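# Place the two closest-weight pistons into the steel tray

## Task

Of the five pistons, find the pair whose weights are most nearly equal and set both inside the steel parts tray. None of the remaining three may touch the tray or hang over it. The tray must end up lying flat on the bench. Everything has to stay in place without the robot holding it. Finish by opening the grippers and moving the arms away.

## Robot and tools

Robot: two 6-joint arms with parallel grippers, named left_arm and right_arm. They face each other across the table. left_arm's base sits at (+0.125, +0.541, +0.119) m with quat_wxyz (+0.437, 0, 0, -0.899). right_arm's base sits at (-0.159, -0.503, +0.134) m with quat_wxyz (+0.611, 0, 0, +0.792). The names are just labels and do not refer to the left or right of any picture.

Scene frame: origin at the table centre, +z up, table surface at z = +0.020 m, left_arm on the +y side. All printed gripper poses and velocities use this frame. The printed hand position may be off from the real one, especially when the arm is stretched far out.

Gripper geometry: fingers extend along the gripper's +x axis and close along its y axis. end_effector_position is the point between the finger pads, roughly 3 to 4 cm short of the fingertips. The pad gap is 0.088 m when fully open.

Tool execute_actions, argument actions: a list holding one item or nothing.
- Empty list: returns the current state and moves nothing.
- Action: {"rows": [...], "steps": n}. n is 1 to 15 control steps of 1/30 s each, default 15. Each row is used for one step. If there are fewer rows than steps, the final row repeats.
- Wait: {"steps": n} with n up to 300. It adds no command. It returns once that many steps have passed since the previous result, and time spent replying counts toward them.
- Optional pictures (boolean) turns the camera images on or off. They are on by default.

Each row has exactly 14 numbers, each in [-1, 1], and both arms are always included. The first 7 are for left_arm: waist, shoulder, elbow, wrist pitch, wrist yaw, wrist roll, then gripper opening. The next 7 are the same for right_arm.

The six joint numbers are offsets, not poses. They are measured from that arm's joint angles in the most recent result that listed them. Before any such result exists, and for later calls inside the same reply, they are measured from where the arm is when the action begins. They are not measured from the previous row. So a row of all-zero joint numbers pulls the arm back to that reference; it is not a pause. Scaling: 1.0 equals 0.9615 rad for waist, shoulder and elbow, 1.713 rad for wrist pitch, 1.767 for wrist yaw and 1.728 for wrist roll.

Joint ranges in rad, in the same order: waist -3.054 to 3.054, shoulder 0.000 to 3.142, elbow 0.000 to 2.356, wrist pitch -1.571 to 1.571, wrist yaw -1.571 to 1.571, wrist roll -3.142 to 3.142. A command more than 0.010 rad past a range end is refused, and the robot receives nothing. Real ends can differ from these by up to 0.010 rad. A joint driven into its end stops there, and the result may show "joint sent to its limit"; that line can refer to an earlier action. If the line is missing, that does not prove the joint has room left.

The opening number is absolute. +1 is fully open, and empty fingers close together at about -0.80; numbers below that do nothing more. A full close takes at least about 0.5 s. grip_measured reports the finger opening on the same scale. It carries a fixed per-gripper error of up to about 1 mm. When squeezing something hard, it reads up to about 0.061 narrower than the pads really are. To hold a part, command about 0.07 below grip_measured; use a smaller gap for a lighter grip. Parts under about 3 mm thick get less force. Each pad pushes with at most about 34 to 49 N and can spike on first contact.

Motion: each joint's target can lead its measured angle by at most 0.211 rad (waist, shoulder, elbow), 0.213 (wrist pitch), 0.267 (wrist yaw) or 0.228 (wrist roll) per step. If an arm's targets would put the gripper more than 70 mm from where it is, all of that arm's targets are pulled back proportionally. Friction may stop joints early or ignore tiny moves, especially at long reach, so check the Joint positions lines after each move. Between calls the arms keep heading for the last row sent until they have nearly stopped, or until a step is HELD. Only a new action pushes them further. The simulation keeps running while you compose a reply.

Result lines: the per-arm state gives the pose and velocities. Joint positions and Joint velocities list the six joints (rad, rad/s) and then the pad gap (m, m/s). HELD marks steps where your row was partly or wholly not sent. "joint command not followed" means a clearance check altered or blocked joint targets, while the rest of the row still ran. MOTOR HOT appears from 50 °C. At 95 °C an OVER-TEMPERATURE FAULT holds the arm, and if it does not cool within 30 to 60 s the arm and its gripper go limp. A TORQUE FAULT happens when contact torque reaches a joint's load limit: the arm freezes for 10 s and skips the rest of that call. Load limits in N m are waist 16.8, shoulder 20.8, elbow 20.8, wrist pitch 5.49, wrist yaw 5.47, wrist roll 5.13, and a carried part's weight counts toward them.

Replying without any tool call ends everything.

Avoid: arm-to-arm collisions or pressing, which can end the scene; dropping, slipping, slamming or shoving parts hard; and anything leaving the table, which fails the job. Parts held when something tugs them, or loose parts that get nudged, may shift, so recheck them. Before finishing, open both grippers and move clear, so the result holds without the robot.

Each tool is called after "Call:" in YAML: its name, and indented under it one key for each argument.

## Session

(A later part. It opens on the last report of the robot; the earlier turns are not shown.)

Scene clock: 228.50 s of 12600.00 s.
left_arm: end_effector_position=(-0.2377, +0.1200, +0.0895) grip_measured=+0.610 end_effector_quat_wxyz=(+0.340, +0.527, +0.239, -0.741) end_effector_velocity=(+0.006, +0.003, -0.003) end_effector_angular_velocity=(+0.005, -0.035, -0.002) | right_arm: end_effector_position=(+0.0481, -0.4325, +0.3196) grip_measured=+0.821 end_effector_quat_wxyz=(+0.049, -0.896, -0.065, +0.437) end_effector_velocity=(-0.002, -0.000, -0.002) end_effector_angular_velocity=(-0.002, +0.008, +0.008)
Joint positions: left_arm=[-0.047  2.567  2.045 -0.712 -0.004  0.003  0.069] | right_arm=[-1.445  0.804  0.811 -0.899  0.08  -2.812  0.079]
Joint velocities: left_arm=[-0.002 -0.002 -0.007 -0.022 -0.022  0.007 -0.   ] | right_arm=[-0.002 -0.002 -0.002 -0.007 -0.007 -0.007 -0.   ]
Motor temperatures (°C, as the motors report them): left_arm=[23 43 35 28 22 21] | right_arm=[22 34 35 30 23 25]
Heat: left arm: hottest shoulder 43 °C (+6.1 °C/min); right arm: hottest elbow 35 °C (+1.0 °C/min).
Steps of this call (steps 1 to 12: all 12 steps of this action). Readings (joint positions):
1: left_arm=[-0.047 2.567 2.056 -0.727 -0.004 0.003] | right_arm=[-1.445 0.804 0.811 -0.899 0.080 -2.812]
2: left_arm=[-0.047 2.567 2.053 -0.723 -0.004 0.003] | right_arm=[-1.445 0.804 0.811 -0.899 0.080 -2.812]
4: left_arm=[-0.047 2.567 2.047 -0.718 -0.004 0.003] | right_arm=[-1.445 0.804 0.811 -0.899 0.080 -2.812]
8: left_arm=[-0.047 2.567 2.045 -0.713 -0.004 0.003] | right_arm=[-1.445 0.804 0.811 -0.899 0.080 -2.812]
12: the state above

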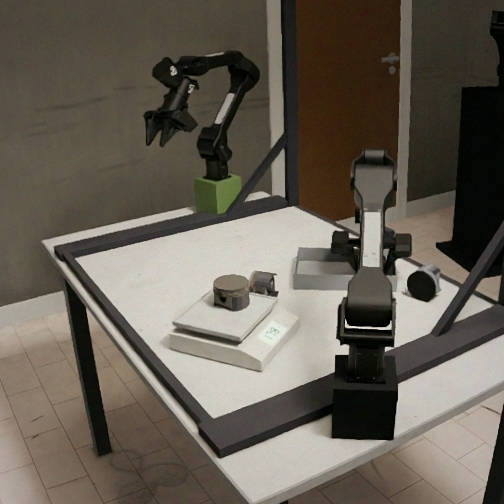

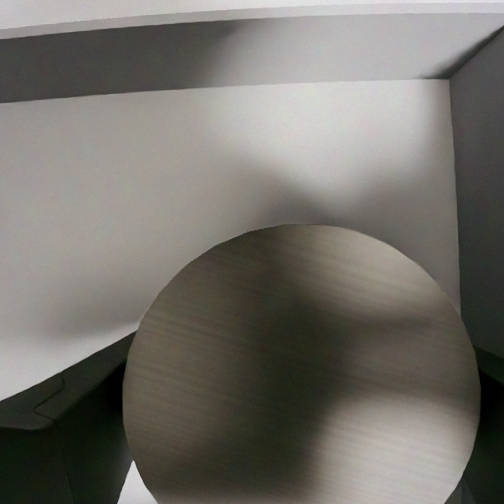

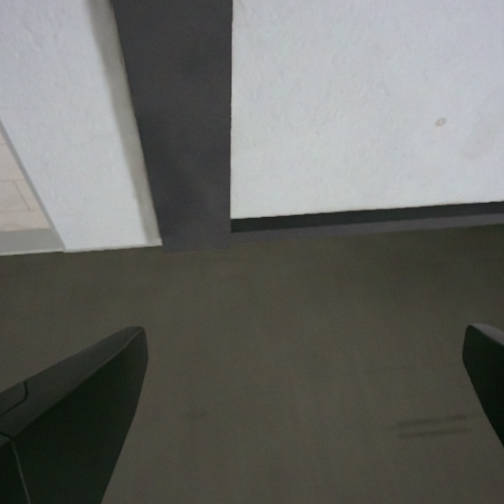

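Call:
execute_actions:
  actions:
    - {"rows":[[0,0,0,0,0,0,0.8,0,0,0,0,0,0,0.82]],"steps":10}
  pictures: false

Call:
execute_actions:
  actions:
    - {"rows":[[0,-0.02,-0.003,-0.008,0,0,0.8,0,0,0,0,0,0,0.82],[0,-0.04,-0.008,-0.017,0,0,0.8,0,0,0,0,0,0,0.82],[0,-0.06,-0.014,-0.026,0,0,0.8,0,0,0,0,0,0,0.82],[0,-0.08,-0.02,-0.035,0,0,0.8,0,0,0,0,0,0,0.82],[0,-0.1,-0.027,-0.044,0,0,0.8,0,0,0,0,0,0,0.82],[0,-0.12,-0.034,-0.053,0,0,0.8,0,0,0,0,0,0,0.82],[0,-0.14,-0.04,-0.062,0,0,0.8,0,0,0,0,0,0,0.82],[0,-0.165,-0.047,-0.071,0,0,0.8,0,0,0,0,0,0,0.82],[0,-0.19,-0.054,-0.08,0,0,0.8,0,0,0,0,0,0,0.82],[0,-0.21,-0.06,-0.088,0,0,0.8,0,0,0,0,0,0,0.82]],"steps":15}
  pictures: false

Call:
execute_actions:
  actions:
    - {"rows":[[0.02,0,0,0,0,0,1,0,0,0,0,0,0,0.82],[0.04,0,0,0,0,0,1,0,0,0,0,0,0,0.82],[0.06,0,0,0,0,0,1,0,0,0,0,0,0,0.82],[0.08,0,0,0,0,0,1,0,0,0,0,0,0,0.82],[0.1,0,0,0,0,0,1,0,0,0,0,0,0,0.82],[0.12,0,0,0,0,0,1,0,0,0,0,0,0,0.82],[0.14,0,0,0,0,0,1,0,0,0,0,0,0,0.82],[0.16,0,0,0,0,0,1,0,0,0,0,0,0,0.82],[0.175,0,0,0,0,0,1,0,0,0,0,0,0,0.82],[0.185,0,0,0,0,0,1,0,0,0,0,0,0,0.82]],"steps":15}
  pictures: false

Call:
execute_actions:
  actions:
    - {"steps":12}

Scene clock: 239.37 s of 12600.00 s.
left_arm: end_effector_position=(-0.2379, +0.1198, +0.0896) grip_measured=+0.791 end_effector_quat_wxyz=(+0.340, +0.527, +0.238, -0.742) end_effector_velocity=(-0.000, +0.004, -0.003) end_effector_angular_velocity=(+0.018, +0.003, +0.016) | right_arm: end_effector_position=(+0.0481, -0.4325, +0.3196) grip_measured=+0.821 end_effector_quat_wxyz=(+0.049, -0.896, -0.065, +0.437) end_effector_velocity=(-0.003, +0.001, -0.003) end_effector_angular_velocity=(+0.005, +0.015, +0.001)
Joint positions: left_arm=[-0.047  2.567  2.045 -0.711 -0.004  0.003  0.078] | right_arm=[-1.445  0.804  0.811 -0.899  0.08  -2.812  0.079]
Joint velocities: left_arm=[-0.002  0.002 -0.002 -0.007  0.007 -0.022  0.003] | right_arm=[ 0.002 -0.002 -0.007 -0.007 -0.007  0.007  0.   ]
Motor temperatures (°C, as the motors report them): left_arm=[23 45 35 28 22 21] | right_arm=[22 34 35 30 23 25]
Heat: left arm: hottest shoulder 45 °C (+7.1 °C/min); right arm: hottest elbow 35 °C (+1.0 °C/min).
Steps of this call (steps 1 to 15: the robot went on to your last target; steps 16 to 90: nothing new was sent; then 7.53 s passed at rest; steps 91 to 100: all 10 steps of this action). Readings (joint positions):
91: left_arm=[-0.047 2.567 2.045 -0.712 -0.004 0.003] | right_arm=[-1.445 0.804 0.811 -0.899 0.080 -2.812]
92: left_arm=[-0.047 2.567 2.045 -0.710 -0.004 0.003] | right_arm=[-1.445 0.804 0.811 -0.899 0.080 -2.812]
94: left_arm=[-0.047 2.567 2.045 -0.709 -0.004 0.003] | right_arm=[-1.445 0.804 0.811 -0.899 0.080 -2.812]
98: left_arm=[-0.047 2.567 2.045 -0.711 -0.004 0.003] | right_arm=[-1.445 0.804 0.811 -0.899 0.080 -2.812]
100: the state above

Scene clock: 239.87 s of 12600.00 s.
left_arm: end_effector_position=(-0.2243, +0.1355, +0.1725) grip_measured=+0.797 end_effector_quat_wxyz=(+0.343, +0.519, +0.235, -0.747) end_effector_velocity=(+0.009, +0.007, +0.081) end_effector_angular_velocity=(-0.060, +0.046, +0.012) | right_arm: end_effector_position=(+0.0481, -0.4325, +0.3196) grip_measured=+0.821 end_effector_quat_wxyz=(+0.049, -0.896, -0.065, +0.437) end_effector_velocity=(-0.002, +0.002, -0.002) end_effector_angular_velocity=(+0.009, +0.012, +0.017)
Joint positions: left_arm=[-0.047  2.366  2.005 -0.851 -0.004  0.003  0.078] | right_arm=[-1.445  0.804  0.811 -0.899  0.08  -2.812  0.079]
Joint velocities: left_arm=[ 0.002 -0.173 -0.002 -0.095 -0.007 -0.007 -0.   ] | right_arm=[-0.002 -0.002 -0.002 -0.007 -0.022 -0.007 -0.   ]
Motor temperatures (°C, as the motors report them): left_arm=[23 45 35 28 22 21] | right_arm=[22 34 35 30 23 25]
Heat: left arm: hottest shoulder 45 °C (+7.1 °C/min); right arm: hottest elbow 35 °C (+1.0 °C/min).
Steps of this call (steps 1 to 15: all 15 steps of this action). Readings (joint positions):
1: left_arm=[-0.047 2.567 2.045 -0.712 -0.004 0.003] | right_arm=[-1.445 0.804 0.811 -0.899 0.080 -2.812]
2: left_arm=[-0.047 2.565 2.045 -0.718 -0.004 0.003] | right_arm=[-1.445 0.804 0.811 -0.899 0.080 -2.812]
4: left_arm=[-0.047 2.554 2.040 -0.743 -0.004 0.003] | right_arm=[-1.445 0.804 0.811 -0.899 0.080 -2.812]
8: left_arm=[-0.047 2.490 2.018 -0.798 -0.004 0.003] | right_arm=[-1.445 0.804 0.811 -0.899 0.080 -2.812]
15: the state above

Scene clock: 240.37 s of 12600.00 s.
left_arm: end_effector_position=(-0.1381, +0.0744, +0.1745) grip_measured=+0.984 end_effector_quat_wxyz=(+0.416, +0.492, +0.283, -0.710) end_effector_velocity=(+0.005, -0.001, +0.002) end_effector_angular_velocity=(-0.011, -0.024, +0.031) | right_arm: end_effector_position=(+0.0481, -0.4325, +0.3196) grip_measured=+0.821 end_effector_quat_wxyz=(+0.049, -0.896, -0.065, +0.437) end_effector_velocity=(-0.005, +0.002, -0.005) end_effector_angular_velocity=(-0.008, +0.028, +0.033)
Joint positions: left_arm=[ 0.149  2.362  2.005 -0.85  -0.007  0.003  0.087] | right_arm=[-1.445  0.804  0.811 -0.899  0.08  -2.812  0.079]
Joint velocities: left_arm=[-0.002 -0.007 -0.002 -0.007 -0.037 -0.022  0.   ] | right_arm=[ 0.002  0.002 -0.002 -0.022 -0.022 -0.022 -0.   ]
Motor temperatures (°C, as the motors report them): left_arm=[23 45 35 28 22 21] | right_arm=[22 34 35 30 23 25]
Heat: left arm: hottest shoulder 45 °C (+7.1 °C/min); right arm: hottest elbow 35 °C (+1.0 °C/min).
Steps of this call (steps 1 to 15: all 15 steps of this action). Readings (joint positions):
1: left_arm=[-0.047 2.362 2.005 -0.852 -0.004 0.003] | right_arm=[-1.445 0.804 0.811 -0.899 0.080 -2.812]
2: left_arm=[-0.044 2.362 2.005 -0.852 -0.004 0.003] | right_arm=[-1.445 0.804 0.811 -0.899 0.080 -2.812]
4: left_arm=[-0.029 2.362 2.005 -0.852 -0.003 0.003] | right_arm=[-1.445 0.804 0.811 -0.899 0.080 -2.812]
8: left_arm=[0.046 2.362 2.005 -0.852 -0.003 0.003] | right_arm=[-1.445 0.804 0.811 -0.899 0.080 -2.812]
15: the state above

Scene clock: 240.77 s of 12600.00 s.
left_arm: end_effector_position=(-0.1474, +0.0798, +0.1745) grip_measured=+0.985 end_effector_quat_wxyz=(+0.409, +0.495, +0.278, -0.715) end_effector_velocity=(+0.002, +0.003, -0.002) end_effector_angular_velocity=(+0.015, +0.002, +0.007) | right_arm: end_effector_position=(+0.0481, -0.4325, +0.3196) grip_measured=+0.821 end_effector_quat_wxyz=(+0.049, -0.896, -0.065, +0.437) end_effector_velocity=(-0.002, -0.000, -0.002) end_effector_angular_velocity=(-0.002, +0.008, +0.008)
Joint positions: left_arm=[ 0.13   2.362  2.005 -0.85  -0.006  0.003  0.087] | right_arm=[-1.445  0.804  0.811 -0.899  0.08  -2.812  0.079]
Joint velocities: left_arm=[ 0.002 -0.002 -0.007 -0.007  0.007 -0.007 -0.   ] | right_arm=[-0.002 -0.002 -0.002 -0.007 -0.007 -0.007  0.   ]
Motor temperatures (°C, as the motors report them): left_arm=[23 45 35 28 22 21] | right_arm=[22 34 35 30 23 25]
Heat: left arm: hottest shoulder 45 °C (+7.1 °C/min); right arm: hottest elbow 35 °C (+1.0 °C/min).
Steps of this call (steps 1 to 12: the robot went on to your last target). Readings (joint positions):
1: left_arm=[0.148 2.362 2.005 -0.850 -0.007 0.003] | right_arm=[-1.445 0.804 0.811 -0.899 0.080 -2.812]
2: left_arm=[0.145 2.362 2.005 -0.850 -0.007 0.003] | right_arm=[-1.445 0.804 0.811 -0.899 0.080 -2.812]
4: left_arm=[0.138 2.362 2.005 -0.850 -0.006 0.003] | right_arm=[-1.445 0.804 0.811 -0.899 0.080 -2.812]
8: left_arm=[0.130 2.362 2.005 -0.850 -0.006 0.003] | right_arm=[-1.445 0.804 0.811 -0.899 0.080 -2.812]
12: the state above

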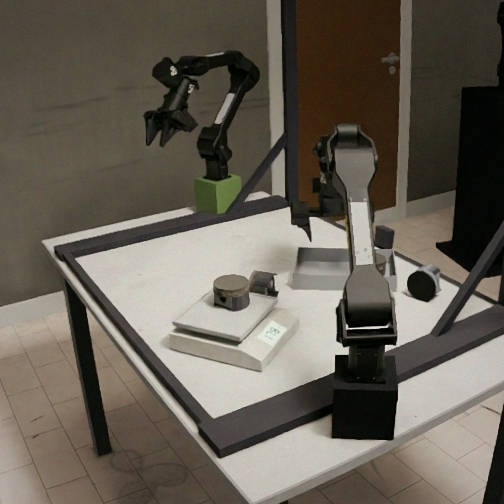

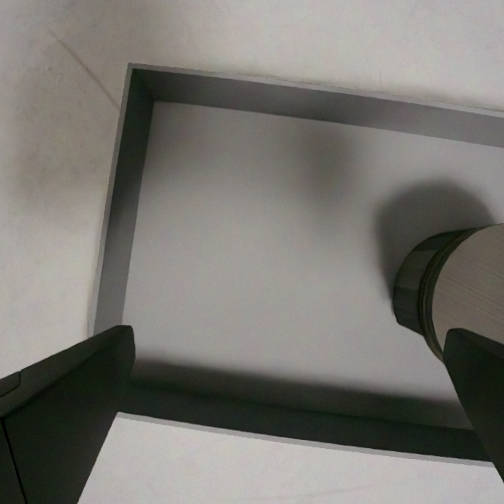

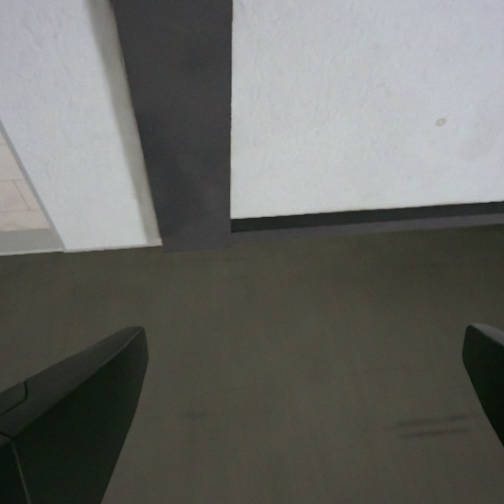

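Call:
execute_actions:
  actions:
    - {"rows":[[0.025,-0.03,-0.035,0.004,0,0,1,0,0,0,0,0,0,0.82],[0.065,-0.07,-0.09,0.01,0,0,1,0,0,0,0,0,0,0.82],[0.113,-0.116,-0.152,0.018,0,0,1,0,0,0,0,0,0,0.82],[0.161,-0.162,-0.214,0.025,0,0,1,0,0,0,0,0,0,0.82],[0.21,-0.208,-0.276,0.032,0,0,1,0,0,0,0,0,0,0.82],[0.258,-0.254,-0.338,0.04,0,0,1,0,0,0,0,0,0,0.82],[0.306,-0.3,-0.4,0.047,0,0,1,0,0,0,0,0,0,0.82],[0.355,-0.346,-0.462,0.054,0,0,1,0,0,0,0,0,0,0.82],[0.403,-0.392,-0.524,0.061,0,0,1,0,0,0,0,0,0,0.82],[0.451,-0.438,-0.586,0.069,0,0,1,0,0,0,0,0,0,0.82],[0.5,-0.484,-0.648,0.076,0,0,1,0,0,0,0,0,0,0.82],[0.548,-0.53,-0.71,0.083,0,0,1,0,0,0,0,0,0,0.82],[0.588,-0.565,-0.76,0.089,0,0,1,0,0,0,0,0,0,0.82],[0.618,-0.59,-0.797,0.093,0,0,1,0,0,0,0,0,0,0.82],[0.638,-0.606,-0.82,0.096,0,0,1,0,0,0,0,0,0,0.82]],"steps":15}
  pictures: false

Call:
execute_actions:
  actions:
    - {"steps":20}

Scene clock: 249.67 s of 12600.00 s.
left_arm: end_effector_position=(+0.0989, +0.0956, +0.2135) grip_measured=+0.985 end_effector_quat_wxyz=(+0.571, +0.404, +0.378, -0.606) end_effector_velocity=(+0.609, +0.216, +0.133) end_effector_angular_velocity=(-0.315, +0.009, +1.327) | right_arm: end_effector_position=(+0.0481, -0.4325, +0.3196) grip_measured=+0.821 end_effector_quat_wxyz=(+0.049, -0.896, -0.065, +0.437) end_effector_velocity=(-0.002, -0.000, -0.002) end_effector_angular_velocity=(-0.011, +0.005, +0.019)
Joint positions: left_arm=[ 0.605  1.94   1.485 -0.718 -0.003  0.003  0.087] | right_arm=[-1.445  0.804  0.811 -0.899  0.08  -2.812  0.079]
Joint velocities: left_arm=[ 1.331 -1.267 -1.326  0.374 -0.007  0.007 -0.   ] | right_arm=[-0.002 -0.002 -0.002 -0.007 -0.007 -0.022 -0.   ]
Motor temperatures (°C, as the motors report them): left_arm=[23 46 35 28 22 21] | right_arm=[22 34 35 30 23 25]
Heat: left arm: hottest shoulder 46 °C (+8.1 °C/min); right arm: hottest elbow 35 °C (+1.0 °C/min).
Steps of this call (steps 1 to 30: the robot went on to your last target; steps 31 to 100: nothing new was sent; then 5.07 s passed at rest; steps 101 to 115: all 15 steps of this action). Readings (joint positions):
101: left_arm=[0.130 2.361 2.001 -0.849 -0.006 0.003] | right_arm=[-1.445 0.804 0.811 -0.899 0.080 -2.812]
102: left_arm=[0.135 2.351 1.985 -0.840 -0.004 0.003] | right_arm=[-1.445 0.804 0.811 -0.899 0.080 -2.812]
104: left_arm=[0.164 2.308 1.913 -0.830 0.001 0.003] | right_arm=[-1.445 0.804 0.811 -0.899 0.080 -2.812]
108: left_arm=[0.302 2.195 1.756 -0.796 -0.000 0.003] | right_arm=[-1.445 0.804 0.811 -0.899 0.080 -2.812]
115: the state above

Scene clock: 250.33 s of 12600.00 s.
left_arm: end_effector_position=(+0.1564, +0.1568, +0.1935) grip_measured=+0.985 end_effector_quat_wxyz=(+0.597, +0.399, +0.427, -0.550) end_effector_velocity=(-0.002, +0.002, -0.000) end_effector_angular_velocity=(+0.007, +0.010, +0.002) | right_arm: end_effector_position=(+0.0481, -0.4325, +0.3196) grip_measured=+0.821 end_effector_quat_wxyz=(+0.049, -0.896, -0.065, +0.437) end_effector_velocity=(-0.002, -0.000, -0.001) end_effector_angular_velocity=(-0.000, +0.003, +0.008)
Joint positions: left_arm=[ 0.743  1.788  1.226 -0.686 -0.007  0.003  0.087] | right_arm=[-1.445  0.804  0.811 -0.899  0.08  -2.812  0.079]
Joint velocities: left_arm=[-0.002 -0.002 -0.002 -0.007  0.007 -0.007 -0.   ] | right_arm=[-0.002 -0.007 -0.002 -0.007 -0.007 -0.007 -0.   ]
Motor temperatures (°C, as the motors report them): left_arm=[23 46 35 28 22 21] | right_arm=[22 34 35 30 23 25]
Heat: left arm: hottest shoulder 46 °C (+8.0 °C/min); right arm: hottest elbow 35 °C (+1.0 °C/min).
Steps of this call (steps 1 to 20: the robot went on to your last target). Readings (joint positions):
1: left_arm=[0.649 1.896 1.434 -0.704 -0.004 0.003] | right_arm=[-1.445 0.804 0.811 -0.899 0.080 -2.812]
2: left_arm=[0.690 1.854 1.378 -0.697 -0.007 0.003] | right_arm=[-1.445 0.804 0.811 -0.899 0.080 -2.812]
4: left_arm=[0.746 1.797 1.295 -0.698 -0.013 0.003] | right_arm=[-1.445 0.804 0.811 -0.899 0.080 -2.812]
8: left_arm=[0.751 1.788 1.234 -0.692 -0.009 0.003] | right_arm=[-1.445 0.804 0.811 -0.899 0.080 -2.812]
20: the state above

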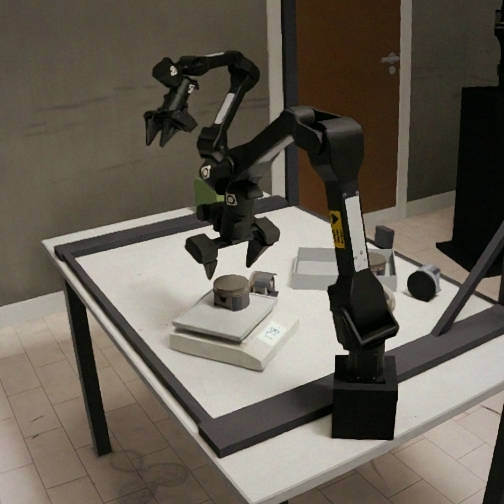

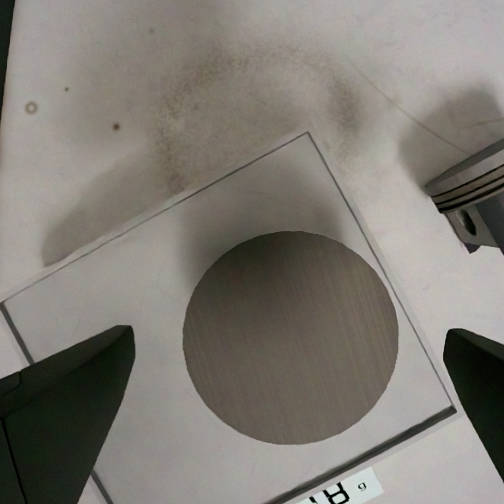

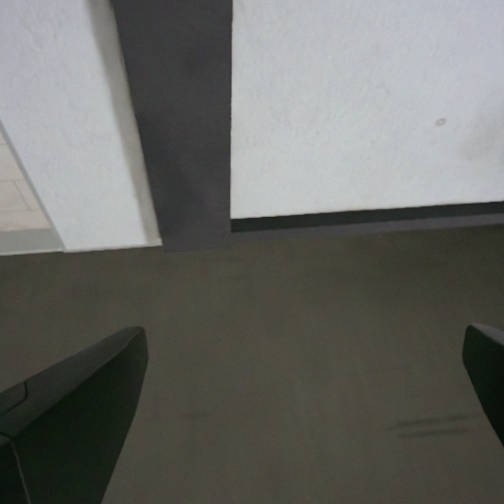

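Call:
execute_actions:
  actions:
    - {"rows":[[-0.004,0.01,-0.014,0.012,0,0,1,0,0,0,0,0,0,0.82],[-0.008,0.02,-0.028,0.025,0,0,1,0,0,0,0,0,0,0.82],[-0.008,0.03,-0.041,0.037,0,0,1,0,0,0,0,0,0,0.82],[-0.008,0.04,-0.055,0.049,0,0,1,0,0,0,0,0,0,0.82],[-0.008,0.05,-0.069,0.061,0,0,1,0,0,0,0,0,0,0.82],[-0.008,0.06,-0.083,0.074,0,0,1,0,0,0,0,0,0,0.82],[-0.008,0.07,-0.097,0.086,0,0,1,0,0,0,0,0,0,0.82],[-0.008,0.08,-0.11,0.098,0,0,1,0,0,0,0,0,0,0.82],[-0.008,0.09,-0.124,0.11,0,0,1,0,0,0,0,0,0,0.82],[-0.008,0.1,-0.138,0.123,0,0,1,0,0,0,0,0,0,0.82]],"steps":15}
  pictures: false

Call:
execute_actions:
  actions:
    - {"steps":8}
  pictures: false

Call:
execute_actions:
  actions:
    - {"rows":[[0,0,0,0,0,0,0.9,0,0,0,0,0,0,0.82],[0,0,0,0,0,0,0.8,0,0,0,0,0,0,0.82],[0,0,0,0,0,0,0.72,0,0,0,0,0,0,0.82],[0,0,0,0,0,0,0.66,0,0,0,0,0,0,0.82],[0,0,0,0,0,0,0.62,0,0,0,0,0,0,0.82],[0,0,0,0,0,0,0.58,0,0,0,0,0,0,0.82],[0,0,0,0,0,0,0.54,0,0,0,0,0,0,0.82],[0,0,0,0,0,0,0.5,0,0,0,0,0,0,0.82]],"steps":15}

Scene clock: 258.13 s of 12600.00 s.
left_arm: end_effector_position=(+0.1548, +0.1584, +0.1395) grip_measured=+0.985 end_effector_quat_wxyz=(+0.594, +0.402, +0.428, -0.549) end_effector_velocity=(+0.003, -0.013, -0.001) end_effector_angular_velocity=(-0.079, -0.025, +0.011) | right_arm: end_effector_position=(+0.0481, -0.4325, +0.3196) grip_measured=+0.821 end_effector_quat_wxyz=(+0.049, -0.896, -0.065, +0.437) end_effector_velocity=(-0.003, -0.004, -0.004) end_effector_angular_velocity=(-0.030, +0.017, -0.006)
Joint positions: left_arm=[ 0.74   1.872  1.103 -0.486 -0.007  0.003  0.087] | right_arm=[-1.445  0.804  0.811 -0.899  0.08  -2.812  0.079]
Joint velocities: left_arm=[-0.002  0.002 -0.027  0.11  -0.022 -0.007 -0.   ] | right_arm=[ 0.002  0.002 -0.002 -0.022  0.022 -0.007 -0.   ]
Motor temperatures (°C, as the motors report them): left_arm=[23 45 34 28 22 21] | right_arm=[22 34 35 30 23 25]
Heat: left arm: hottest shoulder 45 °C (+6.0 °C/min); right arm: hottest elbow 35 °C (+1.0 °C/min).
Steps of this call (steps 1 to 15: the robot went on to your last target; steps 16 to 90: nothing new was sent; then 4.30 s passed at rest; steps 91 to 105: all 15 steps of this action). Readings (joint positions):
91: left_arm=[0.743 1.788 1.226 -0.684 -0.007 0.003] | right_arm=[-1.445 0.804 0.811 -0.899 0.080 -2.812]
92: left_arm=[0.743 1.788 1.223 -0.672 -0.007 0.003] | right_arm=[-1.445 0.804 0.811 -0.899 0.080 -2.812]
94: left_arm=[0.742 1.791 1.210 -0.640 -0.007 0.003] | right_arm=[-1.445 0.804 0.811 -0.899 0.080 -2.812]
98: left_arm=[0.740 1.822 1.164 -0.564 -0.007 0.003] | right_arm=[-1.445 0.804 0.811 -0.899 0.080 -2.812]
105: the state above

Scene clock: 258.40 s of 12600.00 s.
left_arm: end_effector_position=(+0.1550, +0.1566, +0.1401) grip_measured=+0.985 end_effector_quat_wxyz=(+0.596, +0.400, +0.426, -0.551) end_effector_velocity=(-0.000, +0.005, -0.001) end_effector_angular_velocity=(+0.022, -0.003, +0.007) | right_arm: end_effector_position=(+0.0481, -0.4325, +0.3196) grip_measured=+0.821 end_effector_quat_wxyz=(+0.049, -0.896, -0.065, +0.437) end_effector_velocity=(+0.000, -0.001, -0.000) end_effector_angular_velocity=(-0.005, -0.008, +0.014)
Joint positions: left_arm=[ 0.74   1.872  1.102 -0.477 -0.007  0.003  0.087] | right_arm=[-1.445  0.804  0.811 -0.899  0.08  -2.812  0.079]
Joint velocities: left_arm=[-0.002 -0.002 -0.002 -0.022 -0.007 -0.007 -0.   ] | right_arm=[-0.007 -0.007 -0.007  0.007 -0.007 -0.022 -0.   ]
Motor temperatures (°C, as the motors report them): left_arm=[23 45 34 28 22 21] | right_arm=[22 34 35 30 23 25]
Heat: left arm: hottest shoulder 45 °C (+6.1 °C/min); right arm: hottest elbow 35 °C (+1.0 °C/min).
Steps of this call (steps 1 to 8: the robot went on to your last target). Readings (joint positions):
1: left_arm=[0.740 1.872 1.102 -0.483 -0.007 0.003] | right_arm=[-1.445 0.804 0.811 -0.899 0.080 -2.812]
2: left_arm=[0.740 1.872 1.102 -0.479 -0.007 0.003] | right_arm=[-1.445 0.804 0.811 -0.899 0.080 -2.812]
4: left_arm=[0.740 1.872 1.102 -0.477 -0.007 0.003] | right_arm=[-1.445 0.804 0.811 -0.899 0.080 -2.812]
8: the state above

Scene clock: 258.90 s of 12600.00 s.
left_arm: end_effector_position=(+0.1550, +0.1566, +0.1401) grip_measured=+0.581 end_effector_quat_wxyz=(+0.596, +0.400, +0.426, -0.551) end_effector_velocity=(+0.000, -0.001, +0.001) end_effector_angular_velocity=(-0.007, -0.010, -0.007) | right_arm: end_effector_position=(+0.0481, -0.4325, +0.3196) grip_measured=+0.821 end_effector_quat_wxyz=(+0.049, -0.896, -0.065, +0.437) end_effector_velocity=(+0.002, -0.002, +0.003) end_effector_angular_velocity=(-0.003, -0.019, -0.006)
Joint positions: left_arm=[ 0.74   1.872  1.102 -0.477 -0.007  0.003  0.067] | right_arm=[-1.445  0.804  0.811 -0.899  0.08  -2.812  0.079]
Joint velocities: left_arm=[-0.002 -0.002 -0.002  0.007 -0.007  0.007 -0.   ] | right_arm=[-0.007 -0.007  0.002  0.007  0.007 -0.007 -0.   ]
Motor temperatures (°C, as the motors report them): left_arm=[23 45 34 28 22 21] | right_arm=[22 34 35 30 23 25]
Heat: left arm: hottest shoulder 45 °C (+6.0 °C/min); right arm: hottest elbow 35 °C (+1.0 °C/min).
Steps of this call (steps 1 to 15: all 15 steps of this action). Readings (joint positions):
1: left_arm=[0.740 1.872 1.102 -0.477 -0.007 0.003] | right_arm=[-1.445 0.804 0.811 -0.899 0.080 -2.812]
2: left_arm=[0.740 1.872 1.102 -0.477 -0.007 0.003] | right_arm=[-1.445 0.804 0.811 -0.899 0.080 -2.812]
4: left_arm=[0.740 1.872 1.102 -0.477 -0.007 0.003] | right_arm=[-1.445 0.804 0.811 -0.899 0.080 -2.812]
8: left_arm=[0.740 1.872 1.102 -0.477 -0.007 0.003] | right_arm=[-1.445 0.804 0.811 -0.899 0.080 -2.812]
15: the state above

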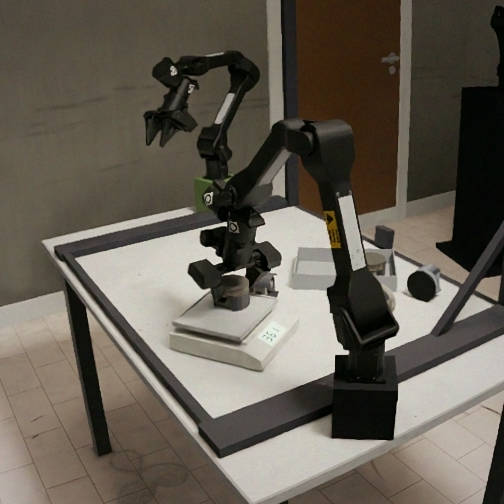

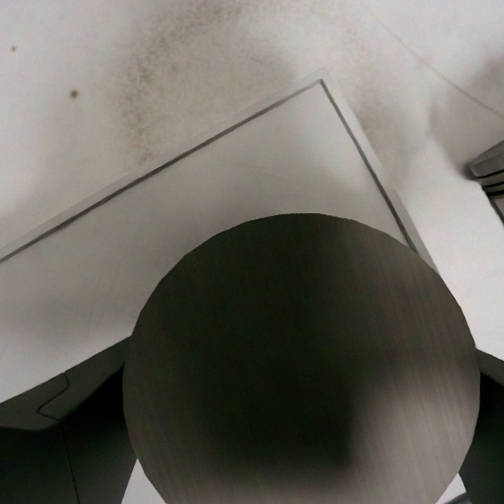

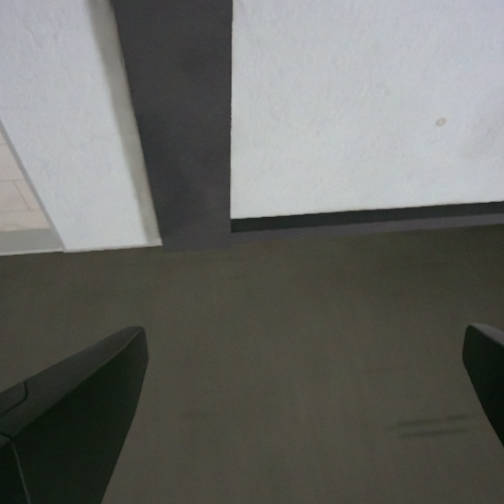

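Call:
execute_actions:
  actions:
    - {"rows":[[0,0,0.022,-0.011,0,0,0.5,0,0,0,0,0,0,0.82],[0,0,0.044,-0.023,0,0,0.5,0,0,0,0,0,0,0.82],[0,0,0.066,-0.035,0,0,0.5,0,0,0,0,0,0,0.82],[0,0,0.088,-0.047,0,0,0.5,0,0,0,0,0,0,0.82],[0,0,0.11,-0.059,0,0,0.5,0,0,0,0,0,0,0.82],[0,0,0.132,-0.071,0,0,0.5,0,0,0,0,0,0,0.82],[0,0,0.154,-0.083,0,0,0.5,0,0,0,0,0,0,0.82],[0,0,0.176,-0.095,0,0,0.5,0,0,0,0,0,0,0.82],[0,0,0.198,-0.107,0,0,0.5,0,0,0,0,0,0,0.82],[0,0,0.22,-0.118,0,0,0.5,0,0,0,0,0,0,0.82]],"steps":15}
  pictures: false

Call:
execute_actions:
  actions:
    - {"rows":[[-0.028,0.022,0.035,-0.008,0,0,0.5,0,0,0,0,0,0,0.82],[-0.07,0.056,0.082,-0.015,0,0,0.5,0,0,0,0,0,0,0.82],[-0.117,0.097,0.137,-0.023,0,0,0.5,0,0,0,0,0,0,0.82],[-0.164,0.138,0.192,-0.031,0,0,0.5,0,0,0,0,0,0,0.82],[-0.211,0.179,0.248,-0.039,0,0,0.5,0,0,0,0,0,0,0.82],[-0.258,0.22,0.303,-0.047,0,0,0.5,0,0,0,0,0,0,0.82],[-0.305,0.261,0.358,-0.055,0,0,0.5,0,0,0,0,0,0,0.82],[-0.352,0.302,0.414,-0.063,0,0,0.5,0,0,0,0,0,0,0.82],[-0.4,0.343,0.47,-0.072,0,0,0.5,0,0,0,0,0,0,0.82],[-0.447,0.384,0.525,-0.08,0,0,0.5,0,0,0,0,0,0,0.82],[-0.494,0.425,0.58,-0.088,0,0,0.5,0,0,0,0,0,0,0.82],[-0.54,0.465,0.635,-0.097,0,0,0.5,0,0,0,0,0,0,0.82],[-0.577,0.497,0.68,-0.104,0,0,0.5,0,0,0,0,0,0,0.82],[-0.605,0.52,0.712,-0.109,0,0,0.5,0,0,0,0,0,0,0.82],[-0.624,0.537,0.732,-0.112,0,0,0.5,0,0,0,0,0,0,0.82]],"steps":15}
  pictures: false

Call:
execute_actions:
  actions:
    - {"steps":22}
  pictures: false

Call:
execute_actions:
  actions:
    - {"rows":[[0,0.015,0.02,0,0,0,0.5,0,0,0,0,0,0,0.82],[0,0.03,0.038,0,0,0,0.5,0,0,0,0,0,0,0.82],[0,0.047,0.056,0,0,0,0.5,0,0,0,0,0,0,0.82],[0,0.065,0.074,0,0,0,0.5,0,0,0,0,0,0,0.82],[0,0.083,0.092,0,0,0,0.5,0,0,0,0,0,0,0.82],[0,0.101,0.11,0,0,0,0.5,0,0,0,0,0,0,0.82],[0,0.119,0.128,0,0,0,0.5,0,0,0,0,0,0,0.82],[0,0.137,0.146,0,0,0,0.5,0,0,0,0,0,0,0.82],[0,0.155,0.163,0,0,0,0.5,0,0,0,0,0,0,0.82],[0,0.172,0.178,0,0,0,0.5,0,0,0,0,0,0,0.82]],"steps":15}
  pictures: false

Call:
execute_actions:
  actions:
    - {"steps":12}

Scene clock: 276.73 s of 12600.00 s.
left_arm: end_effector_position=(+0.1566, +0.1344, +0.1861) grip_measured=+0.581 end_effector_quat_wxyz=(+0.598, +0.398, +0.424, -0.552) end_effector_velocity=(-0.003, +0.015, +0.001) end_effector_angular_velocity=(+0.081, +0.001, +0.002) | right_arm: end_effector_position=(+0.0481, -0.4325, +0.3196) grip_measured=+0.821 end_effector_quat_wxyz=(+0.049, -0.896, -0.065, +0.437) end_effector_velocity=(+0.001, +0.001, +0.000) end_effector_angular_velocity=(+0.004, -0.006, +0.008)
Joint positions: left_arm=[ 0.74   1.872  1.302 -0.67  -0.007  0.003  0.067] | right_arm=[-1.445  0.804  0.811 -0.899  0.08  -2.812  0.079]
Joint velocities: left_arm=[-0.007 -0.002  0.027 -0.11  -0.007 -0.007 -0.   ] | right_arm=[-0.002 -0.002 -0.002  0.007 -0.007 -0.007 -0.   ]
Motor temperatures (°C, as the motors report them): left_arm=[23 42 34 28 22 21] | right_arm=[22 33 35 30 23 25]
Heat: left arm: hottest shoulder 42 °C (+1.0 °C/min); right arm: hottest elbow 35 °C (+0.0 °C/min).
Steps of this call (steps 1 to 15: the robot went on to your last target; steps 16 to 90: nothing new was sent; then 14.33 s passed at rest; steps 91 to 105: all 15 steps of this action). Readings (joint positions):
91: left_arm=[0.740 1.872 1.104 -0.480 -0.007 0.003] | right_arm=[-1.445 0.804 0.811 -0.899 0.080 -2.812]
92: left_arm=[0.740 1.872 1.111 -0.489 -0.007 0.003] | right_arm=[-1.445 0.804 0.811 -0.899 0.080 -2.812]
94: left_arm=[0.740 1.872 1.133 -0.524 -0.007 0.003] | right_arm=[-1.445 0.804 0.811 -0.899 0.080 -2.812]
98: left_arm=[0.740 1.872 1.208 -0.595 -0.007 0.003] | right_arm=[-1.445 0.804 0.811 -0.899 0.080 -2.812]
105: the state above

Scene clock: 277.23 s of 12600.00 s.
left_arm: end_effector_position=(-0.0693, +0.0720, +0.1735) grip_measured=+0.581 end_effector_quat_wxyz=(+0.454, +0.487, +0.318, -0.675) end_effector_velocity=(-0.602, +0.032, -0.086) end_effector_angular_velocity=(+0.057, -0.009, -1.098) | right_arm: end_effector_position=(+0.0481, -0.4325, +0.3196) grip_measured=+0.821 end_effector_quat_wxyz=(+0.049, -0.896, -0.065, +0.437) end_effector_velocity=(-0.002, -0.000, -0.001) end_effector_angular_velocity=(-0.000, +0.003, +0.008)
Joint positions: left_arm=[ 0.268  2.265  1.845 -0.821 -0.012  0.003  0.067] | right_arm=[-1.445  0.804  0.811 -0.899  0.08  -2.812  0.079]
Joint velocities: left_arm=[-1.116  0.974  1.306 -0.388  0.007 -0.022  0.   ] | right_arm=[-0.002 -0.007 -0.002 -0.007 -0.007 -0.007 -0.   ]
Motor temperatures (°C, as the motors report them): left_arm=[23 42 34 28 22 21] | right_arm=[22 33 35 30 23 25]
Heat: left arm: hottest shoulder 42 °C (+1.0 °C/min); right arm: hottest elbow 35 °C (+0.0 °C/min).
Steps of this call (steps 1 to 15: all 15 steps of this action). Readings (joint positions):
1: left_arm=[0.738 1.873 1.305 -0.676 -0.008 0.003] | right_arm=[-1.445 0.804 0.811 -0.899 0.080 -2.812]
2: left_arm=[0.732 1.882 1.316 -0.689 -0.011 0.003] | right_arm=[-1.445 0.804 0.811 -0.899 0.080 -2.812]
4: left_arm=[0.693 1.924 1.375 -0.707 -0.017 0.003] | right_arm=[-1.445 0.804 0.811 -0.899 0.080 -2.812]
8: left_arm=[0.544 2.046 1.549 -0.738 -0.014 0.003] | right_arm=[-1.445 0.804 0.811 -0.899 0.080 -2.812]
15: the state above

Scene clock: 277.97 s of 12600.00 s.
left_arm: end_effector_position=(-0.1383, +0.0813, +0.1630) grip_measured=+0.581 end_effector_quat_wxyz=(+0.409, +0.506, +0.289, -0.703) end_effector_velocity=(-0.003, +0.004, -0.000) end_effector_angular_velocity=(+0.011, +0.004, -0.003) | right_arm: end_effector_position=(+0.0481, -0.4325, +0.3196) grip_measured=+0.821 end_effector_quat_wxyz=(+0.049, -0.896, -0.065, +0.437) end_effector_velocity=(-0.002, -0.000, -0.002) end_effector_angular_velocity=(-0.011, +0.005, +0.019)
Joint positions: left_arm=[ 0.143  2.375  1.992 -0.861 -0.007  0.003  0.067] | right_arm=[-1.445  0.804  0.811 -0.899  0.08  -2.812  0.079]
Joint velocities: left_arm=[-0.007 -0.002 -0.002 -0.007  0.007 -0.007 -0.   ] | right_arm=[-0.002 -0.002 -0.002 -0.007 -0.007 -0.022 -0.   ]
Motor temperatures (°C, as the motors report them): left_arm=[23 42 35 28 22 21] | right_arm=[22 33 35 30 23 25]
Heat: left arm: hottest shoulder 42 °C (+1.0 °C/min); right arm: hottest elbow 35 °C (+0.0 °C/min).
Steps of this call (steps 1 to 22: the robot went on to your last target). Readings (joint positions):
1: left_arm=[0.231 2.298 1.889 -0.832 -0.011 0.003] | right_arm=[-1.445 0.804 0.811 -0.899 0.080 -2.812]
2: left_arm=[0.197 2.326 1.925 -0.836 -0.009 0.003] | right_arm=[-1.445 0.804 0.811 -0.899 0.080 -2.812]
4: left_arm=[0.141 2.359 1.964 -0.847 -0.001 0.003] | right_arm=[-1.445 0.804 0.811 -0.899 0.080 -2.812]
8: left_arm=[0.109 2.374 1.982 -0.859 0.001 0.003] | right_arm=[-1.445 0.804 0.811 -0.899 0.080 -2.812]
22: the state above

Scene clock: 278.47 s of 12600.00 s.
left_arm: end_effector_position=(-0.1505, +0.0602, +0.1308) grip_measured=+0.581 end_effector_quat_wxyz=(+0.408, +0.508, +0.290, -0.701) end_effector_velocity=(+0.005, +0.009, -0.051) end_effector_angular_velocity=(+0.093, -0.059, +0.007) | right_arm: end_effector_position=(+0.0481, -0.4325, +0.3196) grip_measured=+0.821 end_effector_quat_wxyz=(+0.049, -0.896, -0.065, +0.437) end_effector_velocity=(+0.001, +0.001, -0.000) end_effector_angular_velocity=(-0.007, -0.004, +0.019)
Joint positions: left_arm=[ 0.143  2.526  2.139 -0.862 -0.007  0.003  0.067] | right_arm=[-1.445  0.804  0.811 -0.899  0.08  -2.812  0.079]
Joint velocities: left_arm=[-0.002  0.1    0.012 -0.022 -0.007 -0.007 -0.   ] | right_arm=[-0.002  0.002 -0.002  0.007 -0.007 -0.022 -0.   ]
Motor temperatures (°C, as the motors report them): left_arm=[23 42 35 28 22 21] | right_arm=[22 33 35 30 23 25]
Heat: left arm: hottest shoulder 42 °C (+1.0 °C/min); right arm: hottest elbow 35 °C (+0.0 °C/min).
Steps of this call (steps 1 to 15: all 15 steps of this action). Readings (joint positions):
1: left_arm=[0.143 2.375 1.993 -0.861 -0.007 0.003] | right_arm=[-1.445 0.804 0.811 -0.899 0.080 -2.812]
2: left_arm=[0.143 2.377 1.997 -0.863 -0.007 0.003] | right_arm=[-1.445 0.804 0.811 -0.899 0.080 -2.812]
4: left_arm=[0.143 2.393 2.019 -0.864 -0.007 0.003] | right_arm=[-1.445 0.804 0.811 -0.899 0.080 -2.812]
8: left_arm=[0.143 2.448 2.085 -0.863 -0.007 0.003] | right_arm=[-1.445 0.804 0.811 -0.899 0.080 -2.812]
15: the state above

Scene clock: 278.87 s of 12600.00 s.
left_arm: end_effector_position=(-0.1517, +0.0581, +0.1326) grip_measured=+0.581 end_effector_quat_wxyz=(+0.409, +0.505, +0.288, -0.703) end_effector_velocity=(-0.001, +0.003, +0.000) end_effector_angular_velocity=(+0.009, +0.000, -0.012) | right_arm: end_effector_position=(+0.0481, -0.4325, +0.3196) grip_measured=+0.821 end_effector_quat_wxyz=(+0.049, -0.896, -0.065, +0.437) end_effector_velocity=(-0.002, -0.000, -0.002) end_effector_angular_velocity=(+0.007, +0.010, -0.004)
Joint positions: left_arm=[ 0.143  2.53   2.151 -0.862 -0.007  0.003  0.067] | right_arm=[-1.445  0.804  0.811 -0.899  0.08  -2.812  0.079]
Joint velocities: left_arm=[-0.002 -0.002 -0.002 -0.007  0.007  0.007 -0.   ] | right_arm=[-0.002 -0.002 -0.002 -0.007 -0.007  0.007 -0.   ]
Motor temperatures (°C, as the motors report them): left_arm=[23 43 35 28 22 21] | right_arm=[22 33 35 30 23 25]
Heat: left arm: hottest shoulder 43 °C (+2.0 °C/min); right arm: hottest elbow 35 °C (+0.0 °C/min).
Steps of this call (steps 1 to 12: the robot went on to your last target). Readings (joint positions):
1: left_arm=[0.143 2.529 2.140 -0.862 -0.007 0.003] | right_arm=[-1.445 0.804 0.811 -0.899 0.080 -2.812]
2: left_arm=[0.143 2.530 2.140 -0.862 -0.007 0.003] | right_arm=[-1.445 0.804 0.811 -0.899 0.080 -2.812]
4: left_arm=[0.143 2.530 2.143 -0.862 -0.007 0.003] | right_arm=[-1.445 0.804 0.811 -0.899 0.080 -2.812]
8: left_arm=[0.143 2.530 2.151 -0.862 -0.007 0.003] | right_arm=[-1.445 0.804 0.811 -0.899 0.080 -2.812]
12: the state above

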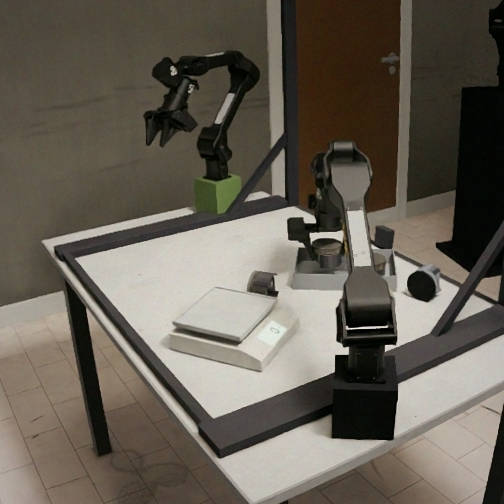

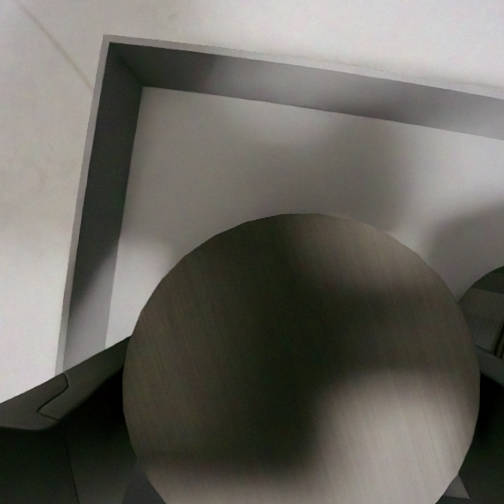

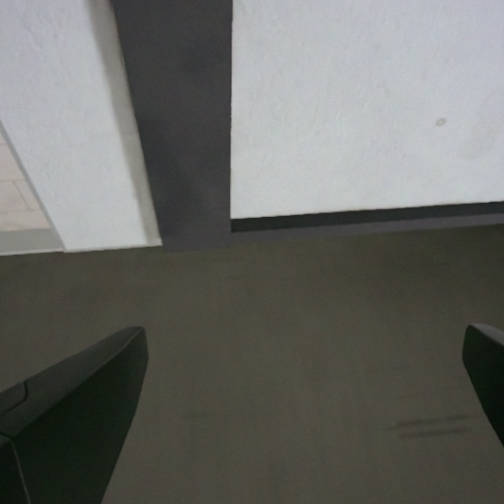

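Call:
execute_actions:
  actions:
    - {"rows":[[0,0.006,-0.009,0.007,0,0,0.5,0,0,0,0,0,0,0.82],[0,0.011,-0.017,0.013,0,0,0.5,0,0,0,0,0,0,0.82],[0,0.016,-0.026,0.019,0,0,0.5,0,0,0,0,0,0,0.82],[0,0.021,-0.034,0.026,0,0,0.5,0,0,0,0,0,0,0.82],[0,0.026,-0.043,0.032,0,0,0.5,0,0,0,0,0,0,0.82],[0,0.031,-0.051,0.038,0,0,0.5,0,0,0,0,0,0,0.82],[0,0.036,-0.06,0.045,0,0,0.5,0,0,0,0,0,0,0.82],[0,0.041,-0.068,0.051,0,0,0.5,0,0,0,0,0,0,0.82],[0,0.046,-0.077,0.058,0,0,0.5,0,0,0,0,0,0,0.82],[0,0.05,-0.085,0.064,0,0,0.5,0,0,0,0,0,0,0.82]],"steps":15}
  pictures: false

Call:
execute_actions:
  actions:
    - {"steps":8}
  pictures: false

Call:
execute_actions:
  actions:
    - {"rows":[[0,0,-0.012,0.005,0,0,0.5,0,0,0,0,0,0,0.82],[0,0,-0.026,0.012,0,0,0.5,0,0,0,0,0,0,0.82]],"steps":12}
  pictures: false

Call:
execute_actions:
  actions:
    - {"rows":[[0,0,-0.012,0.005,0,0,0.5,0,0,0,0,0,0,0.82],[0,0,-0.022,0.01,0,0,0.5,0,0,0,0,0,0,0.82]],"steps":12}

Scene clock: 287.47 s of 12600.00 s.
left_arm: end_effector_position=(-0.1503, +0.0604, +0.0958) grip_measured=+0.581 end_effector_quat_wxyz=(+0.407, +0.509, +0.291, -0.700) end_effector_velocity=(-0.005, -0.008, -0.001) end_effector_angular_velocity=(-0.051, +0.024, +0.007) | right_arm: end_effector_position=(+0.0481, -0.4325, +0.3196) grip_measured=+0.821 end_effector_quat_wxyz=(+0.049, -0.896, -0.065, +0.437) end_effector_velocity=(-0.001, +0.000, +0.000) end_effector_angular_velocity=(-0.000, +0.003, +0.008)
Joint positions: left_arm=[ 0.143  2.567  2.075 -0.762 -0.007  0.003  0.067] | right_arm=[-1.445  0.804  0.811 -0.899  0.08  -2.812  0.079]
Joint velocities: left_arm=[-0.002 -0.007 -0.032  0.081 -0.007 -0.007  0.   ] | right_arm=[-0.002 -0.002  0.002 -0.007 -0.007 -0.007 -0.   ]
Motor temperatures (°C, as the motors report them): left_arm=[23 44 35 28 22 21] | right_arm=[22 33 35 30 23 25]
Heat: left arm: hottest shoulder 44 °C (+1.0 °C/min); right arm: hottest elbow 35 °C (+0.0 °C/min).
Steps of this call (steps 1 to 30: the robot went on to your last target; steps 31 to 100: nothing new was sent; then 4.77 s passed at rest; steps 101 to 115: all 15 steps of this action). Readings (joint positions):
101: left_arm=[0.143 2.530 2.151 -0.862 -0.007 0.003] | right_arm=[-1.445 0.804 0.811 -0.899 0.080 -2.812]
102: left_arm=[0.143 2.530 2.150 -0.858 -0.007 0.003] | right_arm=[-1.445 0.804 0.811 -0.899 0.080 -2.812]
104: left_arm=[0.143 2.530 2.142 -0.839 -0.007 0.003] | right_arm=[-1.445 0.804 0.811 -0.899 0.080 -2.812]
108: left_arm=[0.143 2.536 2.114 -0.800 -0.007 0.003] | right_arm=[-1.445 0.804 0.811 -0.899 0.080 -2.812]
115: the state above

Scene clock: 287.73 s of 12600.00 s.
left_arm: end_effector_position=(-0.1510, +0.0593, +0.0957) grip_measured=+0.581 end_effector_quat_wxyz=(+0.408, +0.507, +0.289, -0.702) end_effector_velocity=(+0.002, -0.000, +0.002) end_effector_angular_velocity=(-0.007, -0.017, +0.011) | right_arm: end_effector_position=(+0.0481, -0.4325, +0.3196) grip_measured=+0.821 end_effector_quat_wxyz=(+0.049, -0.896, -0.065, +0.437) end_effector_velocity=(+0.001, -0.000, +0.000) end_effector_angular_velocity=(+0.004, -0.006, +0.003)
Joint positions: left_arm=[ 0.143  2.567  2.074 -0.754 -0.007  0.003  0.067] | right_arm=[-1.445  0.804  0.811 -0.899  0.08  -2.812  0.079]
Joint velocities: left_arm=[-0.002 -0.002  0.002 -0.007 -0.022 -0.007 -0.   ] | right_arm=[-0.007 -0.002 -0.002  0.007 -0.007 -0.007 -0.   ]
Motor temperatures (°C, as the motors report them): left_arm=[23 44 35 28 22 21] | right_arm=[22 33 35 30 23 25]
Heat: left arm: hottest shoulder 44 °C (+1.0 °C/min); right arm: hottest elbow 35 °C (+0.0 °C/min).
Steps of this call (steps 1 to 8: the robot went on to your last target). Readings (joint positions):
1: left_arm=[0.143 2.567 2.075 -0.759 -0.007 0.003] | right_arm=[-1.445 0.804 0.811 -0.899 0.080 -2.812]
2: left_arm=[0.143 2.567 2.075 -0.755 -0.007 0.003] | right_arm=[-1.445 0.804 0.811 -0.899 0.080 -2.812]
4: left_arm=[0.143 2.567 2.075 -0.754 -0.007 0.003] | right_arm=[-1.445 0.804 0.811 -0.899 0.080 -2.812]
8: the state above

Scene clock: 288.13 s of 12600.00 s.
left_arm: end_effector_position=(-0.1511, +0.0592, +0.0928) grip_measured=+0.581 end_effector_quat_wxyz=(+0.409, +0.505, +0.288, -0.703) end_effector_velocity=(+0.001, +0.002, +0.000) end_effector_angular_velocity=(+0.002, -0.012, -0.007) | right_arm: end_effector_position=(+0.0481, -0.4325, +0.3196) grip_measured=+0.821 end_effector_quat_wxyz=(+0.049, -0.896, -0.065, +0.437) end_effector_velocity=(+0.001, -0.000, -0.000) end_effector_angular_velocity=(+0.002, -0.001, +0.003)
Joint positions: left_arm=[ 0.143  2.567  2.06  -0.735 -0.007  0.003  0.067] | right_arm=[-1.445  0.804  0.811 -0.899  0.08  -2.812  0.079]
Joint velocities: left_arm=[-0.002 -0.002 -0.002 -0.007 -0.007  0.007 -0.   ] | right_arm=[-0.007  0.002 -0.002  0.007 -0.007 -0.007 -0.   ]
Motor temperatures (°C, as the motors report them): left_arm=[23 44 35 28 22 21] | right_arm=[22 33 35 30 23 25]
Heat: left arm: hottest shoulder 44 °C (+1.0 °C/min); right arm: hottest elbow 35 °C (+0.0 °C/min).
Steps of this call (steps 1 to 12: all 12 steps of this action). Readings (joint positions):
1: left_arm=[0.143 2.567 2.073 -0.754 -0.007 0.003] | right_arm=[-1.445 0.804 0.811 -0.899 0.080 -2.812]
2: left_arm=[0.143 2.567 2.070 -0.749 -0.007 0.003] | right_arm=[-1.445 0.804 0.811 -0.899 0.080 -2.812]
4: left_arm=[0.143 2.567 2.065 -0.739 -0.007 0.003] | right_arm=[-1.445 0.804 0.811 -0.899 0.080 -2.812]
8: left_arm=[0.143 2.567 2.061 -0.736 -0.007 0.003] | right_arm=[-1.445 0.804 0.811 -0.899 0.080 -2.812]
12: the state above

Scene clock: 288.53 s of 12600.00 s.
left_arm: end_effector_position=(-0.1513, +0.0587, +0.0913) grip_measured=+0.581 end_effector_quat_wxyz=(+0.409, +0.504, +0.287, -0.704) end_effector_velocity=(+0.004, -0.002, +0.004) end_effector_angular_velocity=(-0.018, -0.027, +0.016) | right_arm: end_effector_position=(+0.0481, -0.4325, +0.3196) grip_measured=+0.821 end_effector_quat_wxyz=(+0.049, -0.896, -0.065, +0.437) end_effector_velocity=(+0.000, +0.002, +0.000) end_effector_angular_velocity=(+0.004, -0.006, +0.013)
Joint positions: left_arm=[ 0.143  2.567  2.053 -0.723 -0.007  0.003  0.067] | right_arm=[-1.445  0.804  0.811 -0.899  0.08  -2.812  0.079]
Joint velocities: left_arm=[-0.002 -0.007  0.002 -0.007 -0.037 -0.007 -0.   ] | right_arm=[ 0.002 -0.002 -0.002  0.007 -0.007 -0.007 -0.   ]
Motor temperatures (°C, as the motors report them): left_arm=[23 44 35 28 22 21] | right_arm=[22 33 35 30 23 25]
Heat: left arm: hottest shoulder 44 °C (+1.0 °C/min); right arm: hottest elbow 35 °C (+0.0 °C/min).
Steps of this call (steps 1 to 12: all 12 steps of this action). Readings (joint positions):
1: left_arm=[0.143 2.567 2.060 -0.735 -0.007 0.003] | right_arm=[-1.445 0.804 0.811 -0.899 0.080 -2.812]
2: left_arm=[0.143 2.567 2.058 -0.731 -0.007 0.003] | right_arm=[-1.445 0.804 0.811 -0.899 0.080 -2.812]
4: left_arm=[0.143 2.567 2.054 -0.726 -0.007 0.003] | right_arm=[-1.445 0.804 0.811 -0.899 0.080 -2.812]
8: left_arm=[0.143 2.567 2.053 -0.723 -0.007 0.003] | right_arm=[-1.445 0.804 0.811 -0.899 0.080 -2.812]
12: the state above

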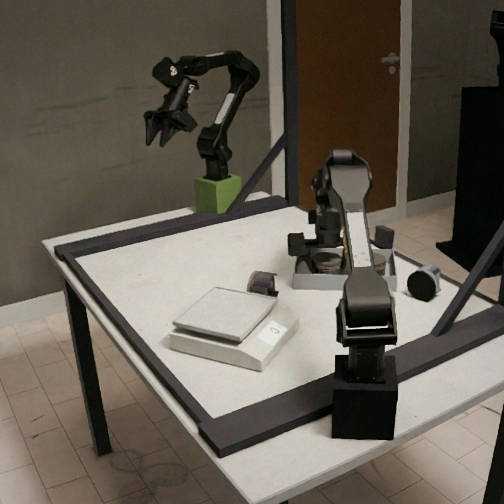

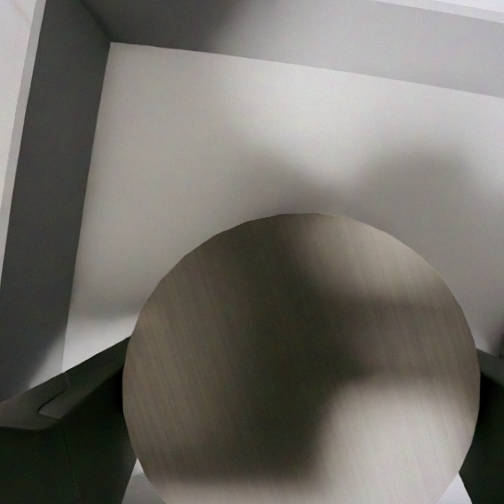

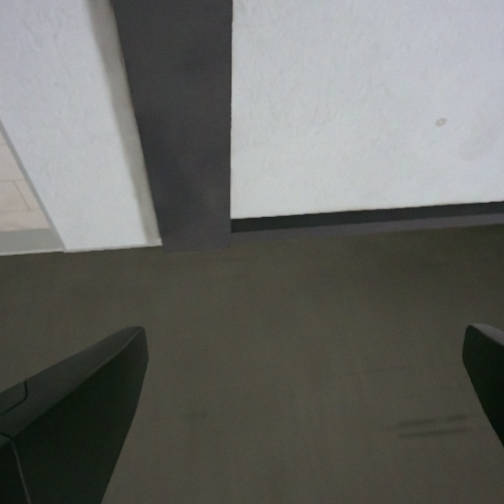

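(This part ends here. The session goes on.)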